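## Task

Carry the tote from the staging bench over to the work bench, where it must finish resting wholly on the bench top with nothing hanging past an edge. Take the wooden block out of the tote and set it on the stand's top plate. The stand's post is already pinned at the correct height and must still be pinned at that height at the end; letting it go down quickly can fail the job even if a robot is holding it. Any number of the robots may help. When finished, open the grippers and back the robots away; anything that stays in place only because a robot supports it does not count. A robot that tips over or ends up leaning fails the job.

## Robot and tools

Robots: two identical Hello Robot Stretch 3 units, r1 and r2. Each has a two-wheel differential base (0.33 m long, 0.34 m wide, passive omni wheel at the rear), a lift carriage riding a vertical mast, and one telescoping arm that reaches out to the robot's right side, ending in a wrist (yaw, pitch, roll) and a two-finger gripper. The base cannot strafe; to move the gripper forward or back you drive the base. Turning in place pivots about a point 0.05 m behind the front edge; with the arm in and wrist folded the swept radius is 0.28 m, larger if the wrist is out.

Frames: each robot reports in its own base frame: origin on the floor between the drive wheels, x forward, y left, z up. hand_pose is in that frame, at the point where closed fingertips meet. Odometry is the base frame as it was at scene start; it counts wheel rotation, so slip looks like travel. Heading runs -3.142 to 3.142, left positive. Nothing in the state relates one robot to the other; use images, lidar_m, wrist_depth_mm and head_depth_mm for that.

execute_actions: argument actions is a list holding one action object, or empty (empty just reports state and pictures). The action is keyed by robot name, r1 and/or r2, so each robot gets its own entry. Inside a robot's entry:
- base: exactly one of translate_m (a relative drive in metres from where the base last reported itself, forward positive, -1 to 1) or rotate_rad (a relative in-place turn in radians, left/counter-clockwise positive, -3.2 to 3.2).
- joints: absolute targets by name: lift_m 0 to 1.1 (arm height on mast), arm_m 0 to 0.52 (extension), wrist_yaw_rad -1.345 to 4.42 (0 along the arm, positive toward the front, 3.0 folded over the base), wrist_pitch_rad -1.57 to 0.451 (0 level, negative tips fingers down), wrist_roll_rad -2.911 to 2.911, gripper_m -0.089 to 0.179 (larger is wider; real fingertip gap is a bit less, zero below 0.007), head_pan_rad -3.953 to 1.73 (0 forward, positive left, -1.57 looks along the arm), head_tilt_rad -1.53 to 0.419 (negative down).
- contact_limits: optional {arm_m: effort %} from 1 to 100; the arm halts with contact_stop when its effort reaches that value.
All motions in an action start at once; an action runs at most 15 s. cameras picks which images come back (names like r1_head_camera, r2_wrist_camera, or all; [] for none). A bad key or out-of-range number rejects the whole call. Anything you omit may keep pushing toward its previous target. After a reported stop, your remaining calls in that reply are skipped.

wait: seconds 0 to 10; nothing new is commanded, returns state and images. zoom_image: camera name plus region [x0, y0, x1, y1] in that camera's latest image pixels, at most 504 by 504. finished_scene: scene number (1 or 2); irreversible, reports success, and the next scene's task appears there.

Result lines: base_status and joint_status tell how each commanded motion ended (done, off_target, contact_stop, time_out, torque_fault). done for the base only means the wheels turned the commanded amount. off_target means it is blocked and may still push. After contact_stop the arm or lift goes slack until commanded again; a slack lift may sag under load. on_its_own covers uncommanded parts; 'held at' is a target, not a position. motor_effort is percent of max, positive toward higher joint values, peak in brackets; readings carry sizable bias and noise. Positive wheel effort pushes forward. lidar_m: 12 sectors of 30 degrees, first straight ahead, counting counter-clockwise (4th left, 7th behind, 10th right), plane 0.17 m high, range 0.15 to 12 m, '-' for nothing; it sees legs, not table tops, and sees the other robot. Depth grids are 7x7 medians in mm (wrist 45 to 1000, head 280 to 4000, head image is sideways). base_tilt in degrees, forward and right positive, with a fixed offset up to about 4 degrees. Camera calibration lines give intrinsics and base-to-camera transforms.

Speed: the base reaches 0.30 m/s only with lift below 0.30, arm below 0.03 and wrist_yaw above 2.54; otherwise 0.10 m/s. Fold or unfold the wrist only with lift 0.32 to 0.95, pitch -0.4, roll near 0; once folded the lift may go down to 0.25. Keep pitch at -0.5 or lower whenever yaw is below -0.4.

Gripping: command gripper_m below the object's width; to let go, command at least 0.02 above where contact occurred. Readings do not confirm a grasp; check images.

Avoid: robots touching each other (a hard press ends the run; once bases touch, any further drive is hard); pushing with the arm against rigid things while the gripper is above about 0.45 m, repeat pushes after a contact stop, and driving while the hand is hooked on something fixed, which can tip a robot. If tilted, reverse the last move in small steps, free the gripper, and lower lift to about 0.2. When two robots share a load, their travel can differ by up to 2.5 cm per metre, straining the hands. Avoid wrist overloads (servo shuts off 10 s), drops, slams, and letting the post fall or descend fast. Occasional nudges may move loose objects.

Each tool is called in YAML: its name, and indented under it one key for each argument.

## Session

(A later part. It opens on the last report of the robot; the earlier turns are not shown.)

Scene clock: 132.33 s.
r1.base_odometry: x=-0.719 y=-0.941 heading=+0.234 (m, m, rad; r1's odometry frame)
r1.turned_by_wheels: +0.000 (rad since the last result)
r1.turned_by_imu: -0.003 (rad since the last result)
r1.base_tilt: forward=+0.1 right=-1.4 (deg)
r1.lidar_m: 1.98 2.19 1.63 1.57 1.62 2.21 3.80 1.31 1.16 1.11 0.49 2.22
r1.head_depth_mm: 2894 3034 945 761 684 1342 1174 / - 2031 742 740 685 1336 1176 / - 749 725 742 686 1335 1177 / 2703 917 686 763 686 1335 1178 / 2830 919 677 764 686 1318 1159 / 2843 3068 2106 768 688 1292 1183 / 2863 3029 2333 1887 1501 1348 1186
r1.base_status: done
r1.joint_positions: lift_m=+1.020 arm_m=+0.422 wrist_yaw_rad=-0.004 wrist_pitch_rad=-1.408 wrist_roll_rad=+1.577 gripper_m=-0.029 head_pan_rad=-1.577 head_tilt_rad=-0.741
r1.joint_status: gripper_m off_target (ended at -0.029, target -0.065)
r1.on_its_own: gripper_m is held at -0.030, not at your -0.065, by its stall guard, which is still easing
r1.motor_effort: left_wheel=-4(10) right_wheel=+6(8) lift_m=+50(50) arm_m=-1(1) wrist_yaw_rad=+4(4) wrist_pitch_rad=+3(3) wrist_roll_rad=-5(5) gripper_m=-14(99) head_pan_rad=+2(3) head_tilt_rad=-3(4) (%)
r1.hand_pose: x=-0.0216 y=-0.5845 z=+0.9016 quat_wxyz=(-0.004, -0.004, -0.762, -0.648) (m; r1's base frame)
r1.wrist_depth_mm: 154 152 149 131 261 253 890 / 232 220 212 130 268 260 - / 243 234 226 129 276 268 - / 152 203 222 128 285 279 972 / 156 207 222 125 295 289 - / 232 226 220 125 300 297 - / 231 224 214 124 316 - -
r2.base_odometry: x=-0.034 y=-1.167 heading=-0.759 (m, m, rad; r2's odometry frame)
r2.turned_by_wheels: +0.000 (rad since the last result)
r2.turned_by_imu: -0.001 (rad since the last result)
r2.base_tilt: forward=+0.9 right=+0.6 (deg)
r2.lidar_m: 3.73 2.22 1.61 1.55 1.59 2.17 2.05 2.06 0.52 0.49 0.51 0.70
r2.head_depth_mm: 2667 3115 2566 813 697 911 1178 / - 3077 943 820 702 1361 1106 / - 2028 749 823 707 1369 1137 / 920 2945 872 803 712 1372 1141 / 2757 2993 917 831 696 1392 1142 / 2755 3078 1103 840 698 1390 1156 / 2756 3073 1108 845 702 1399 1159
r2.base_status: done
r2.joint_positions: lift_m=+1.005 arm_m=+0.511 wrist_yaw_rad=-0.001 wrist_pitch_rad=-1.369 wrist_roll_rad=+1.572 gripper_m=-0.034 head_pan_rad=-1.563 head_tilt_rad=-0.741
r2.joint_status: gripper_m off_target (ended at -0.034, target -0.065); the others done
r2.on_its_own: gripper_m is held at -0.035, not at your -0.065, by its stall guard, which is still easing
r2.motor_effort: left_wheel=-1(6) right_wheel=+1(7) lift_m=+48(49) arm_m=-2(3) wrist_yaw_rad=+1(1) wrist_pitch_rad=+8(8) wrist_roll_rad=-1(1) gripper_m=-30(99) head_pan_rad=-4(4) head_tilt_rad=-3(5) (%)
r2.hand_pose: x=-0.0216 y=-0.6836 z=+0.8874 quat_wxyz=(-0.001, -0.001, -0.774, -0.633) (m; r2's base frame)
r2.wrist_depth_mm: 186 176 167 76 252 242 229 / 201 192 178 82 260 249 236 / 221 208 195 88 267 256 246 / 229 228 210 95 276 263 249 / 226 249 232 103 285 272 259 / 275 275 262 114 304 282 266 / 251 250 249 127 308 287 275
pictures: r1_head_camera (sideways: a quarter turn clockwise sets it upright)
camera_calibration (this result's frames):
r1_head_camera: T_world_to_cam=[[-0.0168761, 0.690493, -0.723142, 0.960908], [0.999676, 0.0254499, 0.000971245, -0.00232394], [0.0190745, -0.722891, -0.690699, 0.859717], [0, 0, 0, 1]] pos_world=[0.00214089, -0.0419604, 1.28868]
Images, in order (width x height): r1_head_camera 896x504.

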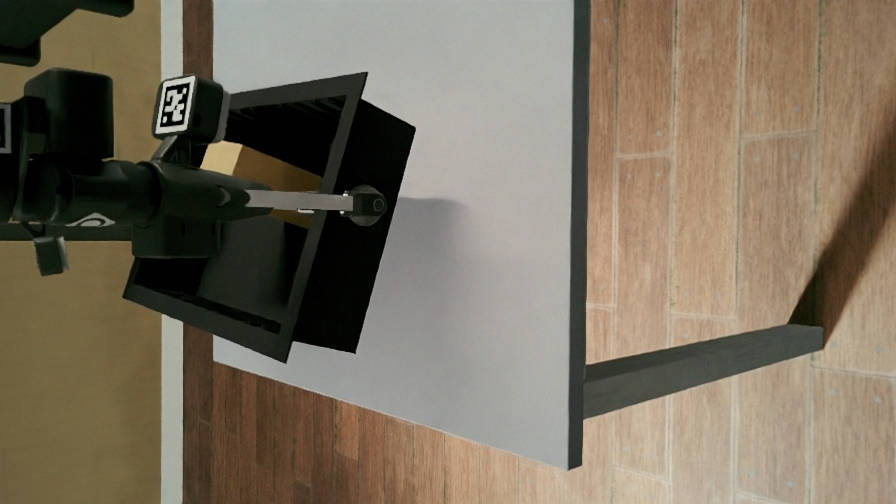

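execute_actions:
  actions:
    - {"r1":{"joints":{"lift_m":0.97}},"r2":{"joints":{"lift_m":0.952}}}
  cameras: []

execute_actions:
  actions:
    - {"r1":{"joints":{"lift_m":0.95,"gripper_m":-0.01}},"r2":{"joints":{"lift_m":0.932,"gripper_m":-0.01}}}
  cameras: []

execute_actions:
  actions:
    - {"r1":{"joints":{"lift_m":0.932}},"r2":{"joints":{"lift_m":0.913}}}
  cameras: []

execute_actions:
  actions:
    - {"r1":{"joints":{"gripper_m":0.09}},"r2":{"joints":{"gripper_m":0.09}}}
  cameras: []

execute_actions:
  actions:
    - {"r1":{"joints":{"lift_m":1.02}},"r2":{"joints":{"lift_m":1.02}}}
  cameras: []

execute_actions:
  actions:
    - {"r1":{"base":{"translate_m":-0.03},"joints":{"arm_m":0.3,"lift_m":0.98,"wrist_roll_rad":0,"wrist_pitch_rad":-0.7,"gripper_m":0.12}},"r2":{"joints":{"arm_m":0.05}}}
  cameras: ["r1_head_camera","r1_wrist_camera","r2_head_camera"]

Scene clock: 146.10 s.
r1.base_odometry: x=-0.719 y=-0.941 heading=+0.234 (m, m, rad; r1's odometry frame)
r1.turned_by_wheels: +0.000 (rad since the last result)
r1.turned_by_imu: -0.002 (rad since the last result)
r1.base_tilt: forward=+0.1 right=-1.3 (deg)
r1.lidar_m: 1.98 2.20 1.63 1.57 1.63 2.22 3.80 1.32 1.16 1.11 0.49 2.22
r1.head_depth_mm: - 2944 945 760 684 1338 1176 / - 2990 836 723 686 1337 1172 / - - 772 721 684 1338 1175 / 2717 986 839 723 686 1342 1180 / 2850 3024 710 744 687 1318 1161 / 2841 3036 2123 765 689 1290 1178 / 2814 3036 2332 1866 1495 1346 1183
r1.base_status: not commanded
r1.joint_positions: lift_m=+0.970 arm_m=+0.422 wrist_yaw_rad=-0.004 wrist_pitch_rad=-1.408 wrist_roll_rad=+1.577 gripper_m=-0.016 head_pan_rad=-1.577 head_tilt_rad=-0.741
r1.joint_status: all done
r1.on_its_own: gripper_m is held at -0.017, not at your -0.065, by its stall guard, which is not easing now
r1.motor_effort: left_wheel=-4(4) right_wheel=+6(6) lift_m=+36(43) arm_m=-1(1) wrist_yaw_rad=+4(4) wrist_pitch_rad=+3(2) wrist_roll_rad=-5(5) gripper_m=-22(21) head_pan_rad=+3(2) head_tilt_rad=-4(4) (%)
r1.hand_pose: x=-0.0216 y=-0.5845 z=+0.8520 quat_wxyz=(-0.004, -0.004, -0.762, -0.648) (m; r1's base frame)
r1.wrist_depth_mm: 154 152 148 133 215 207 517 / 230 219 209 131 223 214 209 / 246 237 227 130 230 221 - / 151 202 224 128 235 228 919 / 156 206 223 126 243 236 951 / 233 226 221 124 249 242 979 / 233 225 214 124 265 249 -
r2.base_odometry: x=-0.034 y=-1.167 heading=-0.759 (m, m, rad; r2's odometry frame)
r2.turned_by_wheels: +0.000 (rad since the last result)
r2.turned_by_imu: -0.001 (rad since the last result)
r2.base_tilt: forward=+1.0 right=+0.6 (deg)
r2.lidar_m: 3.73 2.22 1.61 1.54 1.60 2.16 2.05 2.06 0.52 0.50 0.51 0.70
r2.head_depth_mm: 2773 - 2316 787 698 905 1166 / 2779 3122 976 820 701 1363 1110 / 2711 - 913 782 706 1367 1141 / 893 1751 937 790 708 1382 1136 / 2760 3097 1003 806 694 1383 1144 / 2766 3086 1099 841 698 1379 1153 / 2767 3104 1111 847 705 1398 1154
r2.base_status: not commanded
r2.joint_positions: lift_m=+0.952 arm_m=+0.511 wrist_yaw_rad=-0.001 wrist_pitch_rad=-1.369 wrist_roll_rad=+1.572 gripper_m=-0.013 head_pan_rad=-1.563 head_tilt_rad=-0.741
r2.joint_status: all done
r2.on_its_own: gripper_m is held at -0.014, not at your -0.065, by its stall guard, which is not easing now
r2.motor_effort: left_wheel=-1(1) right_wheel=+1(1) lift_m=+30(43) arm_m=-2(2) wrist_yaw_rad=+1(1) wrist_pitch_rad=+8(8) wrist_roll_rad=-1(1) gripper_m=-22(20) head_pan_rad=-4(5) head_tilt_rad=-3(4) (%)
r2.hand_pose: x=-0.0216 y=-0.6836 z=+0.8350 quat_wxyz=(-0.001, -0.001, -0.774, -0.633) (m; r2's base frame)
r2.wrist_depth_mm: 184 174 165 75 204 196 188 / 200 190 178 81 212 202 193 / 218 206 193 87 218 208 198 / 229 228 210 95 227 214 204 / 228 253 234 103 231 221 210 / 280 273 263 114 248 229 217 / 251 248 247 129 251 235 224
pictures: none
No camera images: the call's "cameras" was empty. Leave "cameras" out to get every camera's image.

Scene clock: 147.03 s.
r1.base_odometry: x=-0.719 y=-0.941 heading=+0.234 (m, m, rad; r1's odometry frame)
r1.turned_by_wheels: +0.000 (rad since the last result)
r1.turned_by_imu: +0.000 (rad since the last result)
r1.base_tilt: forward=+0.1 right=-1.3 (deg)
r1.lidar_m: 1.98 2.19 1.62 1.57 1.63 2.21 3.80 1.31 1.15 1.11 0.49 2.23
r1.head_depth_mm: 2746 - 915 759 685 1335 1177 / 2699 1123 842 720 684 1339 1175 / 824 - 815 723 686 1341 1176 / 2732 1744 880 723 685 1339 1180 / 2819 3042 833 743 687 1316 1160 / 2843 3018 2116 766 687 1295 1181 / 2837 3042 2333 1874 1493 1345 1174
r1.base_status: not commanded
r1.joint_positions: lift_m=+0.950 arm_m=+0.422 wrist_yaw_rad=-0.006 wrist_pitch_rad=-1.410 wrist_roll_rad=+1.579 gripper_m=-0.009 head_pan_rad=-1.577 head_tilt_rad=-0.741
r1.joint_status: all done
r1.motor_effort: left_wheel=-4(4) right_wheel=+5(6) lift_m=+37(38) arm_m=-1(1) wrist_yaw_rad=+5(5) wrist_pitch_rad=+3(3) wrist_roll_rad=-5(5) gripper_m=-18(19) head_pan_rad=+2(3) head_tilt_rad=-3(4) (%)
r1.hand_pose: x=-0.0216 y=-0.5841 z=+0.8320 quat_wxyz=(-0.004, -0.005, -0.761, -0.648) (m; r1's base frame)
r1.wrist_depth_mm: 157 154 149 120 197 191 186 / 231 222 212 121 203 196 191 / 232 223 217 122 210 203 197 / 151 200 219 123 216 208 907 / 155 209 222 123 223 214 927 / 238 233 225 125 227 223 970 / 244 236 223 127 241 228 988
r2.base_odometry: x=-0.034 y=-1.167 heading=-0.759 (m, m, rad; r2's odometry frame)
r2.turned_by_wheels: +0.000 (rad since the last result)
r2.turned_by_imu: +0.000 (rad since the last result)
r2.base_tilt: forward=+1.0 right=+0.7 (deg)
r2.lidar_m: 3.75 2.22 1.61 1.55 1.60 2.17 2.05 2.06 0.52 0.50 0.51 0.69
r2.head_depth_mm: 2790 3015 - 787 701 912 1170 / 2753 - 981 796 703 1363 1108 / 2733 - 956 784 706 1375 1139 / 917 2937 957 788 710 1382 1144 / 2774 3136 1004 805 697 1391 1147 / 2758 3046 1097 837 699 1388 1150 / 2766 3016 1107 846 700 1391 1157
r2.base_status: not commanded
r2.joint_positions: lift_m=+0.932 arm_m=+0.511 wrist_yaw_rad=-0.001 wrist_pitch_rad=-1.369 wrist_roll_rad=+1.572 gripper_m=-0.009 head_pan_rad=-1.563 head_tilt_rad=-0.741
r2.joint_status: all done
r2.motor_effort: left_wheel=-1(1) right_wheel=+2(1) lift_m=+27(28) arm_m=-2(2) wrist_yaw_rad=+1(0) wrist_pitch_rad=+8(8) wrist_roll_rad=-1(1) gripper_m=-19(20) head_pan_rad=-4(4) head_tilt_rad=-3(5) (%)
r2.hand_pose: x=-0.0216 y=-0.6836 z=+0.8151 quat_wxyz=(-0.001, -0.001, -0.774, -0.633) (m; r2's base frame)
r2.wrist_depth_mm: 198 187 176 86 187 179 172 / 210 200 185 91 191 184 175 / 225 213 197 96 199 191 182 / 236 224 212 102 207 197 186 / 225 241 225 107 211 202 192 / 271 262 242 115 226 208 200 / 255 258 250 125 230 215 204
pictures: none
No camera images: the call's "cameras" was empty. Leave "cameras" out to get every camera's image.

Scene clock: 148.00 s.
r1.base_odometry: x=-0.719 y=-0.941 heading=+0.234 (m, m, rad; r1's odometry frame)
r1.turned_by_wheels: +0.000 (rad since the last result)
r1.turned_by_imu: +0.000 (rad since the last result)
r1.base_tilt: forward=+0.1 right=-1.4 (deg)
r1.lidar_m: 1.98 2.20 1.63 1.57 1.62 2.21 3.81 1.31 1.15 1.11 0.49 2.23
r1.head_depth_mm: 2788 - 902 761 683 1336 1176 / 2736 1147 881 722 685 1336 1176 / 1784 - 822 722 685 1341 1173 / 1579 2939 915 722 686 1342 1176 / 2821 3030 889 731 688 1317 1153 / 2864 3028 2124 765 688 1295 1181 / 2855 3042 2347 1875 1497 1349 1186
r1.base_status: not commanded
r1.joint_positions: lift_m=+0.932 arm_m=+0.422 wrist_yaw_rad=-0.006 wrist_pitch_rad=-1.413 wrist_roll_rad=+1.579 gripper_m=-0.009 head_pan_rad=-1.577 head_tilt_rad=-0.741
r1.joint_status: all done
r1.motor_effort: left_wheel=-7(7) right_wheel=+9(9) lift_m=+26(35) arm_m=-1(1) wrist_yaw_rad=+5(5) wrist_pitch_rad=+4(5) wrist_roll_rad=-5(6) gripper_m=-20(19) head_pan_rad=+3(3) head_tilt_rad=-3(3) (%)
r1.hand_pose: x=-0.0216 y=-0.5833 z=+0.8143 quat_wxyz=(-0.005, -0.005, -0.760, -0.649) (m; r1's base frame)
r1.wrist_depth_mm: 170 168 163 106 182 176 171 / 215 208 199 109 188 181 176 / 207 212 207 113 194 187 182 / 152 204 215 116 200 192 188 / 157 225 222 120 205 199 905 / 250 240 232 125 210 205 935 / 257 251 237 131 222 211 980
r2.base_odometry: x=-0.034 y=-1.167 heading=-0.759 (m, m, rad; r2's odometry frame)
r2.turned_by_wheels: +0.000 (rad since the last result)
r2.turned_by_imu: +0.000 (rad since the last result)
r2.base_tilt: forward=+1.0 right=+0.6 (deg)
r2.lidar_m: 3.74 2.22 1.61 1.54 1.60 2.17 2.06 2.06 0.51 0.49 0.51 0.70
r2.head_depth_mm: 2772 3084 - 814 699 904 1173 / 2778 - 977 795 702 1370 1105 / 2845 - 1020 779 706 1370 1132 / 940 1752 960 789 712 1384 1151 / 2736 3085 1046 806 694 1385 1151 / 2761 3092 1101 840 698 1389 1148 / 2752 3078 1120 844 703 1396 1152
r2.base_status: not commanded
r2.joint_positions: lift_m=+0.913 arm_m=+0.511 wrist_yaw_rad=-0.001 wrist_pitch_rad=-1.371 wrist_roll_rad=+1.572 gripper_m=-0.009 head_pan_rad=-1.563 head_tilt_rad=-0.741
r2.joint_status: all done
r2.motor_effort: left_wheel=-1(2) right_wheel=+2(3) lift_m=+22(31) arm_m=-1(2) wrist_yaw_rad=+1(1) wrist_pitch_rad=+9(9) wrist_roll_rad=-1(1) gripper_m=-18(19) head_pan_rad=-4(3) head_tilt_rad=-4(4) (%)
r2.hand_pose: x=-0.0216 y=-0.6832 z=+0.7962 quat_wxyz=(-0.001, -0.001, -0.774, -0.633) (m; r2's base frame)
r2.wrist_depth_mm: 212 200 190 98 170 165 157 / 221 210 197 101 177 169 160 / 231 216 205 104 184 173 166 / 240 225 211 108 189 179 170 / 223 233 222 111 194 185 175 / 239 243 230 116 207 190 181 / 264 255 236 121 211 196 187
pictures: none
No camera images: the call's "cameras" was empty. Leave "cameras" out to get every camera's image.

Scene clock: 149.50 s.
r1.base_odometry: x=-0.719 y=-0.941 heading=+0.234 (m, m, rad; r1's odometry frame)
r1.turned_by_wheels: +0.000 (rad since the last result)
r1.turned_by_imu: +0.000 (rad since the last result)
r1.base_tilt: forward=+0.1 right=-1.4 (deg)
r1.lidar_m: 1.98 2.19 1.63 1.57 1.63 2.21 3.80 1.31 1.16 1.11 0.49 2.23
r1.head_depth_mm: 2766 - 899 760 684 1340 1173 / 2732 1150 881 721 685 1343 1179 / 2703 - 819 721 685 1343 1176 / 1577 2925 914 723 686 1339 1179 / 2831 3036 886 730 687 1315 1158 / 2842 3038 2117 768 688 1296 1181 / 2847 3047 2328 1878 1497 1343 1178
r1.base_status: not commanded
r1.joint_positions: lift_m=+0.932 arm_m=+0.422 wrist_yaw_rad=-0.002 wrist_pitch_rad=-1.403 wrist_roll_rad=+1.576 gripper_m=+0.090 head_pan_rad=-1.577 head_tilt_rad=-0.741
r1.joint_status: all done
r1.motor_effort: left_wheel=-3(7) right_wheel=+2(9) lift_m=+32(32) arm_m=-1(1) wrist_yaw_rad=+1(5) wrist_pitch_rad=+1(4) wrist_roll_rad=-4(6) gripper_m=+1(90) head_pan_rad=+3(2) head_tilt_rad=-3(3) (%)
r1.hand_pose: x=-0.0216 y=-0.5859 z=+0.8142 quat_wxyz=(-0.002, -0.003, -0.764, -0.646) (m; r1's base frame)
r1.wrist_depth_mm: 181 174 169 105 181 174 169 / 215 208 198 108 186 180 174 / 191 212 207 111 192 185 178 / 148 198 213 115 199 191 187 / 153 225 219 120 206 197 194 / 251 243 226 125 214 202 921 / 259 252 238 130 220 211 970
r2.base_odometry: x=-0.034 y=-1.167 heading=-0.759 (m, m, rad; r2's odometry frame)
r2.turned_by_wheels: +0.000 (rad since the last result)
r2.turned_by_imu: +0.000 (rad since the last result)
r2.base_tilt: forward=+1.0 right=+0.7 (deg)
r2.lidar_m: 3.74 2.22 1.61 1.54 1.60 2.17 2.05 2.05 0.51 0.49 0.51 0.70
r2.head_depth_mm: 2794 3023 - 815 700 908 1171 / 2809 - 977 795 701 1376 1113 / 2737 - 1023 780 706 1369 1141 / 934 1745 958 792 707 1372 1138 / 2778 3050 1049 804 694 1382 1143 / 2740 3113 1104 841 697 1379 1153 / 2751 3090 1109 845 702 1396 1162
r2.base_status: not commanded
r2.joint_positions: lift_m=+0.913 arm_m=+0.511 wrist_yaw_rad=-0.001 wrist_pitch_rad=-1.352 wrist_roll_rad=+1.572 gripper_m=+0.090 head_pan_rad=-1.563 head_tilt_rad=-0.741
r2.joint_status: all done
r2.motor_effort: left_wheel=+1(1) right_wheel=-1(2) lift_m=+26(25) arm_m=-1(1) wrist_yaw_rad=+1(1) wrist_pitch_rad=+1(9) wrist_roll_rad=-1(1) gripper_m=+0(81) head_pan_rad=-3(5) head_tilt_rad=-4(3) (%)
r2.hand_pose: x=-0.0216 y=-0.6879 z=+0.7966 quat_wxyz=(-0.001, -0.001, -0.780, -0.626) (m; r2's base frame)
r2.wrist_depth_mm: 215 203 190 108 168 164 155 / 226 212 199 102 174 167 159 / 234 220 204 105 180 172 163 / 241 229 211 109 188 178 169 / 219 239 217 112 195 182 173 / 229 250 224 116 203 186 179 / 268 255 240 120 208 198 182
pictures: none
No camera images: the call's "cameras" was empty. Leave "cameras" out to get every camera's image.

Scene clock: 151.30 s.
r1.base_odometry: x=-0.719 y=-0.941 heading=+0.234 (m, m, rad; r1's odometry frame)
r1.turned_by_wheels: +0.000 (rad since the last result)
r1.turned_by_imu: +0.000 (rad since the last result)
r1.base_tilt: forward=+0.1 right=-1.4 (deg)
r1.lidar_m: 1.99 2.20 1.63 1.57 1.62 2.22 3.79 1.31 1.16 1.11 0.49 2.23
r1.head_depth_mm: 2873 3016 947 760 684 1343 1173 / - 1145 885 720 685 1334 1178 / - 1957 814 722 685 1340 1177 / 2732 1975 948 725 687 1341 1178 / 2845 3020 889 731 687 1317 1160 / 2845 3029 2106 766 688 1292 1179 / 2862 3058 2343 1874 1497 1344 1179
r1.base_status: not commanded
r1.joint_positions: lift_m=+1.020 arm_m=+0.422 wrist_yaw_rad=-0.002 wrist_pitch_rad=-1.402 wrist_roll_rad=+1.576 gripper_m=+0.090 head_pan_rad=-1.577 head_tilt_rad=-0.741
r1.joint_status: all done
r1.motor_effort: left_wheel=-3(3) right_wheel=+2(3) lift_m=+47(48) arm_m=-1(1) wrist_yaw_rad=+1(2) wrist_pitch_rad=+1(1) wrist_roll_rad=-4(4) gripper_m=+1(1) head_pan_rad=+3(2) head_tilt_rad=-4(3) (%)
r1.hand_pose: x=-0.0216 y=-0.5860 z=+0.9018 quat_wxyz=(-0.002, -0.003, -0.764, -0.645) (m; r1's base frame)
r1.wrist_depth_mm: 211 203 196 187 260 250 900 / 311 301 288 266 270 258 - / 191 232 294 286 278 266 - / 194 198 306 292 286 276 983 / 351 328 316 305 298 288 - / 348 346 326 317 308 - - / 274 275 280 266 317 306 -
r2.base_odometry: x=-0.034 y=-1.167 heading=-0.759 (m, m, rad; r2's odometry frame)
r2.turned_by_wheels: +0.000 (rad since the last result)
r2.turned_by_imu: +0.000 (rad since the last result)
r2.base_tilt: forward=+0.9 right=+0.6 (deg)
r2.lidar_m: 3.75 2.22 1.61 1.54 1.60 2.17 2.05 2.05 0.52 0.50 0.51 0.70
r2.head_depth_mm: - 3154 2574 813 696 910 1173 / 2865 3106 1017 793 704 1363 1113 / - 3153 1063 784 706 1369 1136 / 924 3004 953 789 708 1375 1148 / 2807 3086 1050 803 693 1393 1148 / 2762 3153 1097 842 696 1394 1150 / 2759 3048 1108 843 703 1404 1155
r2.base_status: not commanded
r2.joint_positions: lift_m=+1.020 arm_m=+0.511 wrist_yaw_rad=-0.001 wrist_pitch_rad=-1.352 wrist_roll_rad=+1.572 gripper_m=+0.090 head_pan_rad=-1.563 head_tilt_rad=-0.741
r2.joint_status: all done
r2.motor_effort: left_wheel=+1(0) right_wheel=-1(1) lift_m=+46(48) arm_m=-1(1) wrist_yaw_rad=+1(1) wrist_pitch_rad=+0(0) wrist_roll_rad=-1(1) gripper_m=+1(1) head_pan_rad=-4(4) head_tilt_rad=-4(4) (%)
r2.hand_pose: x=-0.0216 y=-0.6880 z=+0.9030 quat_wxyz=(-0.001, -0.001, -0.780, -0.626) (m; r2's base frame)
r2.wrist_depth_mm: 263 238 217 206 263 253 239 / 353 332 309 291 266 260 247 / 368 344 324 303 279 269 256 / 271 307 334 310 287 277 263 / 239 290 341 323 299 284 271 / 316 335 341 329 315 289 278 / 445 292 279 273 323 308 287
pictures: none
No camera images: the call's "cameras" was empty. Leave "cameras" out to get every camera's image.

Scene clock: 155.87 s.
r1.base_odometry: x=-0.748 y=-0.948 heading=+0.234 (m, m, rad; r1's odometry frame)
r1.turned_by_wheels: +0.000 (rad since the last result)
r1.turned_by_imu: -0.001 (rad since the last result)
r1.base_tilt: forward=+0.2 right=-1.4 (deg)
r1.lidar_m: 2.01 2.22 1.63 1.57 1.62 2.22 3.77 1.28 1.15 1.11 0.50 2.25
r1.head_depth_mm: - 2928 948 761 684 1334 1177 / - - 887 738 684 1338 1176 / 2739 - 869 723 684 1341 1180 / 1604 1737 884 721 687 1339 1178 / 2847 3022 886 727 688 1347 1157 / 2854 3051 956 767 688 970 1164 / 2845 3057 2346 1778 690 1341 1187
r1.base_status: done
r1.joint_positions: lift_m=+0.980 arm_m=+0.300 wrist_yaw_rad=-0.001 wrist_pitch_rad=-0.717 wrist_roll_rad=+0.005 gripper_m=+0.120 head_pan_rad=-1.577 head_tilt_rad=-0.741
r1.joint_status: all done
r1.motor_effort: left_wheel=-2(7) right_wheel=+2(5) lift_m=+33(42) arm_m=-3(1) wrist_yaw_rad=+1(1) wrist_pitch_rad=+6(4) wrist_roll_rad=-3(6) gripper_m=+1(90) head_pan_rad=+2(3) head_tilt_rad=-4(3) (%)
r1.hand_pose: x=-0.0217 y=-0.6225 z=+0.9324 quat_wxyz=(+0.660, +0.247, -0.664, -0.249) (m; r1's base frame)
r1.wrist_depth_mm: - - 637 636 633 650 636 / - - 462 483 502 534 530 / - 446 443 279 429 459 455 / - 316 397 259 361 395 402 / - 273 352 338 332 363 358 / 330 240 320 320 285 327 321 / 218 258 291 289 259 287 290
r2.base_odometry: x=-0.034 y=-1.167 heading=-0.759 (m, m, rad; r2's odometry frame)
r2.turned_by_wheels: +0.000 (rad since the last result)
r2.turned_by_imu: -0.001 (rad since the last result)
r2.base_tilt: forward=+1.0 right=+0.6 (deg)
r2.lidar_m: 3.74 2.21 1.61 1.54 1.60 2.18 2.05 2.05 0.52 0.49 0.51 0.69
r2.head_depth_mm: 2782 - - - - 1263 1175 / 2765 3055 - - - 1306 1110 / 2764 3020 - - - - 1119 / 991 3048 951 789 - 1309 1138 / 2757 3120 1040 806 696 1378 1148 / 2742 3075 1100 840 699 1388 1151 / 2742 3027 1108 849 703 1397 1154
r2.base_status: not commanded
r2.joint_positions: lift_m=+1.020 arm_m=+0.050 wrist_yaw_rad=+0.000 wrist_pitch_rad=-1.351 wrist_roll_rad=+1.572 gripper_m=+0.090 head_pan_rad=-1.563 head_tilt_rad=-0.741
r2.joint_status: all done
r2.motor_effort: left_wheel=+1(2) right_wheel=-1(1) lift_m=+45(45) arm_m=-3(4) wrist_yaw_rad=+0(1) wrist_pitch_rad=+0(0) wrist_roll_rad=-1(1) gripper_m=+0(0) head_pan_rad=-4(4) head_tilt_rad=-4(4) (%)
r2.hand_pose: x=-0.0215 y=-0.2274 z=+0.9030 quat_wxyz=(+0.000, -0.001, -0.780, -0.626) (m; r2's base frame)
r2.wrist_depth_mm: 349 339 743 - 961 888 841 / 359 347 - - - - 869 / 375 360 - - - - 889 / 391 371 - - - 986 908 / 408 387 - - - - 958 / 418 404 - - - - - / 449 415 - - - - -
pictures: r1_head_camera (sideways: a quarter turn clockwise sets it upright), r1_wrist_camera, r2_head_camera (sideways: a quarter turn clockwise sets it upright)
camera_calibration (this result's frames):
r1_head_camera: T_world_to_cam=[[-0.0168943, 0.690493, -0.723142, 0.960908], [0.999675, 0.0254762, 0.000971245, -0.00232393], [0.0190936, -0.72289, -0.690699, 0.859717], [0, 0, 0, 1]] pos_world=[0.002142, -0.0419605, 1.28868]
r1_wrist_camera: T_world_to_cam=[[-0.997796, 0.0648259, -0.0141745, 0.0306109], [0.0598515, 0.786955, -0.614101, 1.09596], [-0.0286549, -0.613596, -0.7891, 0.516886], [0, 0, 0, 1]] pos_world=[-0.0202404, -0.547298, 1.08134]
r2_head_camera: T_world_to_cam=[[0.0389489, 0.646389, -0.762014, 1.01297], [0.999041, -0.00993413, 0.0426374, -0.0586363], [0.0199904, -0.762944, -0.646156, 0.797896], [0, 0, 0, 1]] pos_world=[0.00317579, -0.0466039, 1.28996]
Images, in order (width x height): r1_head_camera 896x504, r1_wrist_camera 644x364, r2_head_camera 896x504.

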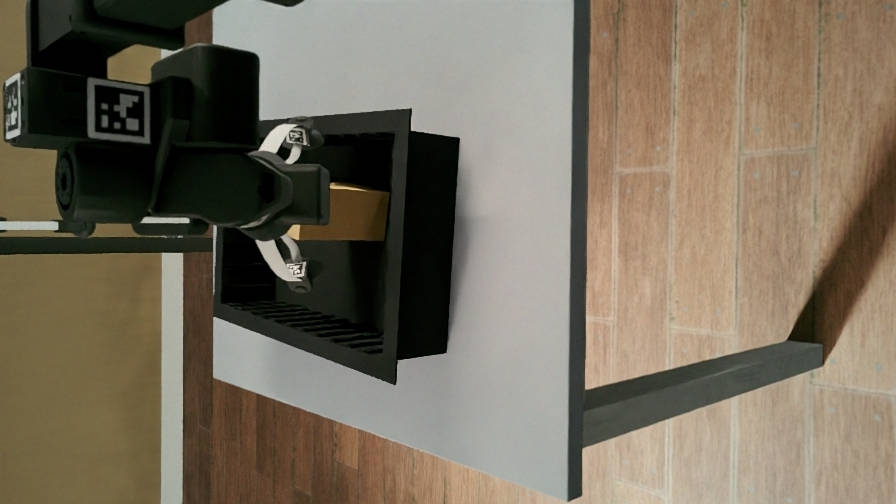

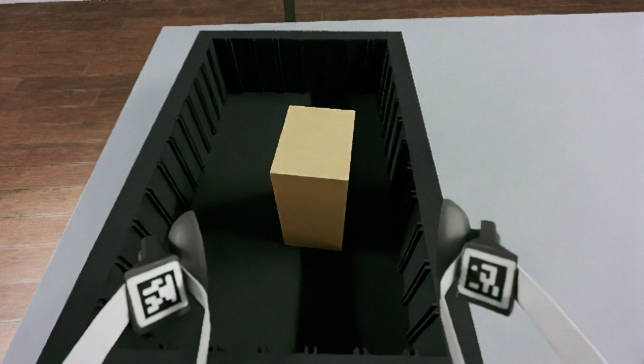

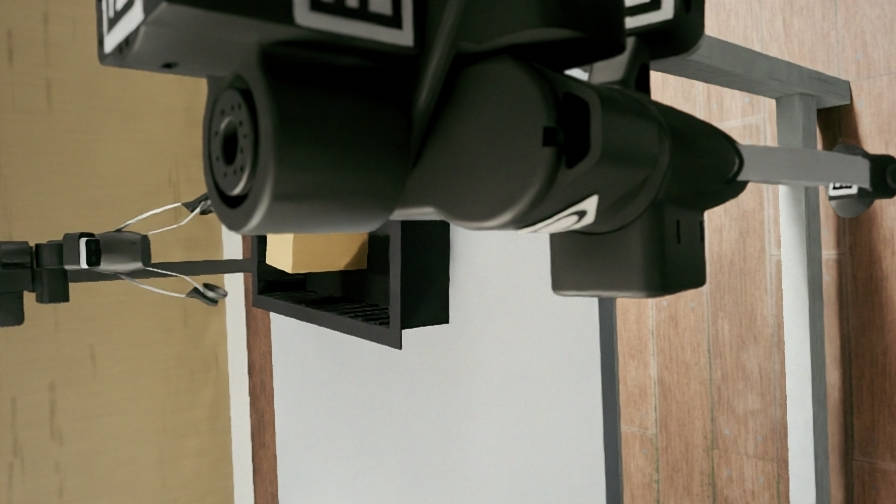

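execute_actions:
  actions:
    - {"r1":{"joints":{"arm_m":0.42,"lift_m":0.905}}}
  cameras: ["r1_wrist_camera"]

execute_actions:
  actions:
    - {"r1":{"joints":{"gripper_m":0.02}}}
  cameras: ["r1_wrist_camera"]

execute_actions:
  actions:
    - {"r1":{"joints":{"lift_m":1.02,"head_pan_rad":-2.75,"head_tilt_rad":-0.4}}}
  cameras: ["r1_wrist_camera","r1_head_camera"]

Scene clock: 164.10 s.
r1.base_odometry: x=-0.748 y=-0.948 heading=+0.234 (m, m, rad; r1's odometry frame)
r1.turned_by_wheels: +0.000 (rad since the last result)
r1.turned_by_imu: -0.001 (rad since the last result)
r1.base_tilt: forward=+0.1 right=-1.4 (deg)
r1.lidar_m: 2.01 2.22 1.63 1.57 1.62 2.21 3.78 1.28 1.16 1.11 0.50 2.25
r1.head_depth_mm: 2823 - - 740 684 1338 1177 / 2793 - 885 742 684 1344 1178 / 2817 - 869 721 686 1342 1175 / 1621 1744 886 722 686 1341 1175 / 2835 3058 884 726 687 1346 1162 / 2835 3055 956 763 688 970 1161 / 2839 3028 2348 1778 689 1346 1182
r1.base_status: not commanded
r1.joint_positions: lift_m=+0.905 arm_m=+0.420 wrist_yaw_rad=-0.001 wrist_pitch_rad=-0.716 wrist_roll_rad=+0.005 gripper_m=+0.120 head_pan_rad=-1.577 head_tilt_rad=-0.741
r1.joint_status: all done
r1.motor_effort: left_wheel=-2(2) right_wheel=+2(2) lift_m=+33(31) arm_m=+3(3) wrist_yaw_rad=+1(1) wrist_pitch_rad=+5(5) wrist_roll_rad=-3(3) gripper_m=+0(1) head_pan_rad=+2(3) head_tilt_rad=-3(3) (%)
r1.hand_pose: x=-0.0217 y=-0.7421 z=+0.8575 quat_wxyz=(+0.661, +0.247, -0.664, -0.249) (m; r1's base frame)
r1.wrist_depth_mm: - - 321 318 315 482 478 / - 290 347 345 321 404 406 / - 257 346 345 309 337 346 / 201 257 302 149 246 202 304 / 185 242 264 132 257 179 269 / 185 221 124 120 232 160 244 / 183 217 215 148 216 153 221
r2.base_odometry: x=-0.034 y=-1.167 heading=-0.759 (m, m, rad; r2's odometry frame)
r2.turned_by_wheels: +0.000 (rad since the last result)
r2.turned_by_imu: -0.001 (rad since the last result)
r2.base_tilt: forward=+1.0 right=+0.7 (deg)
r2.lidar_m: 3.74 2.22 1.61 1.55 1.59 2.17 2.05 2.06 0.52 0.49 0.51 0.69
r2.head_depth_mm: 2722 - - - - 1274 1165 / 2799 3009 - - - 1308 1113 / 2746 3068 - - - - 1120 / 1580 968 950 792 - 1324 1147 / 1396 3087 1007 803 695 1391 1142 / 2746 3049 1095 839 697 1390 1150 / 2761 3063 1113 844 701 1396 1159
r2.base_status: not commanded
r2.joint_positions: lift_m=+1.020 arm_m=+0.050 wrist_yaw_rad=+0.000 wrist_pitch_rad=-1.351 wrist_roll_rad=+1.572 gripper_m=+0.090 head_pan_rad=-1.563 head_tilt_rad=-0.741
r2.joint_status: not commanded
r2.motor_effort: left_wheel=+2(1) right_wheel=-1(1) lift_m=+46(46) arm_m=-3(3) wrist_yaw_rad=-1(0) wrist_pitch_rad=+0(0) wrist_roll_rad=-1(1) gripper_m=+1(1) head_pan_rad=-4(4) head_tilt_rad=-4(4) (%)
r2.hand_pose: x=-0.0215 y=-0.2274 z=+0.9030 quat_wxyz=(+0.000, -0.001, -0.780, -0.626) (m; r2's base frame)
r2.wrist_depth_mm: 341 345 737 - 947 889 864 / 359 345 - - 962 - 846 / 378 365 - - - - 890 / 392 367 - - - 978 940 / 411 385 - - - - 947 / 430 400 - - - - 989 / 451 418 - - - - -
pictures: r1_wrist_camera
camera_calibration (this result's frames):
r1_wrist_camera: T_world_to_cam=[[-0.997807, 0.0646783, -0.0140873, 0.0371181], [0.0596531, 0.786355, -0.614888, 1.14434], [-0.0286924, -0.61438, -0.788488, 0.383356], [0, 0, 0, 1]] pos_world=[-0.0202276, -0.666735, 1.00644]
Images, in order (width x height): r1_wrist_camera 644x364.

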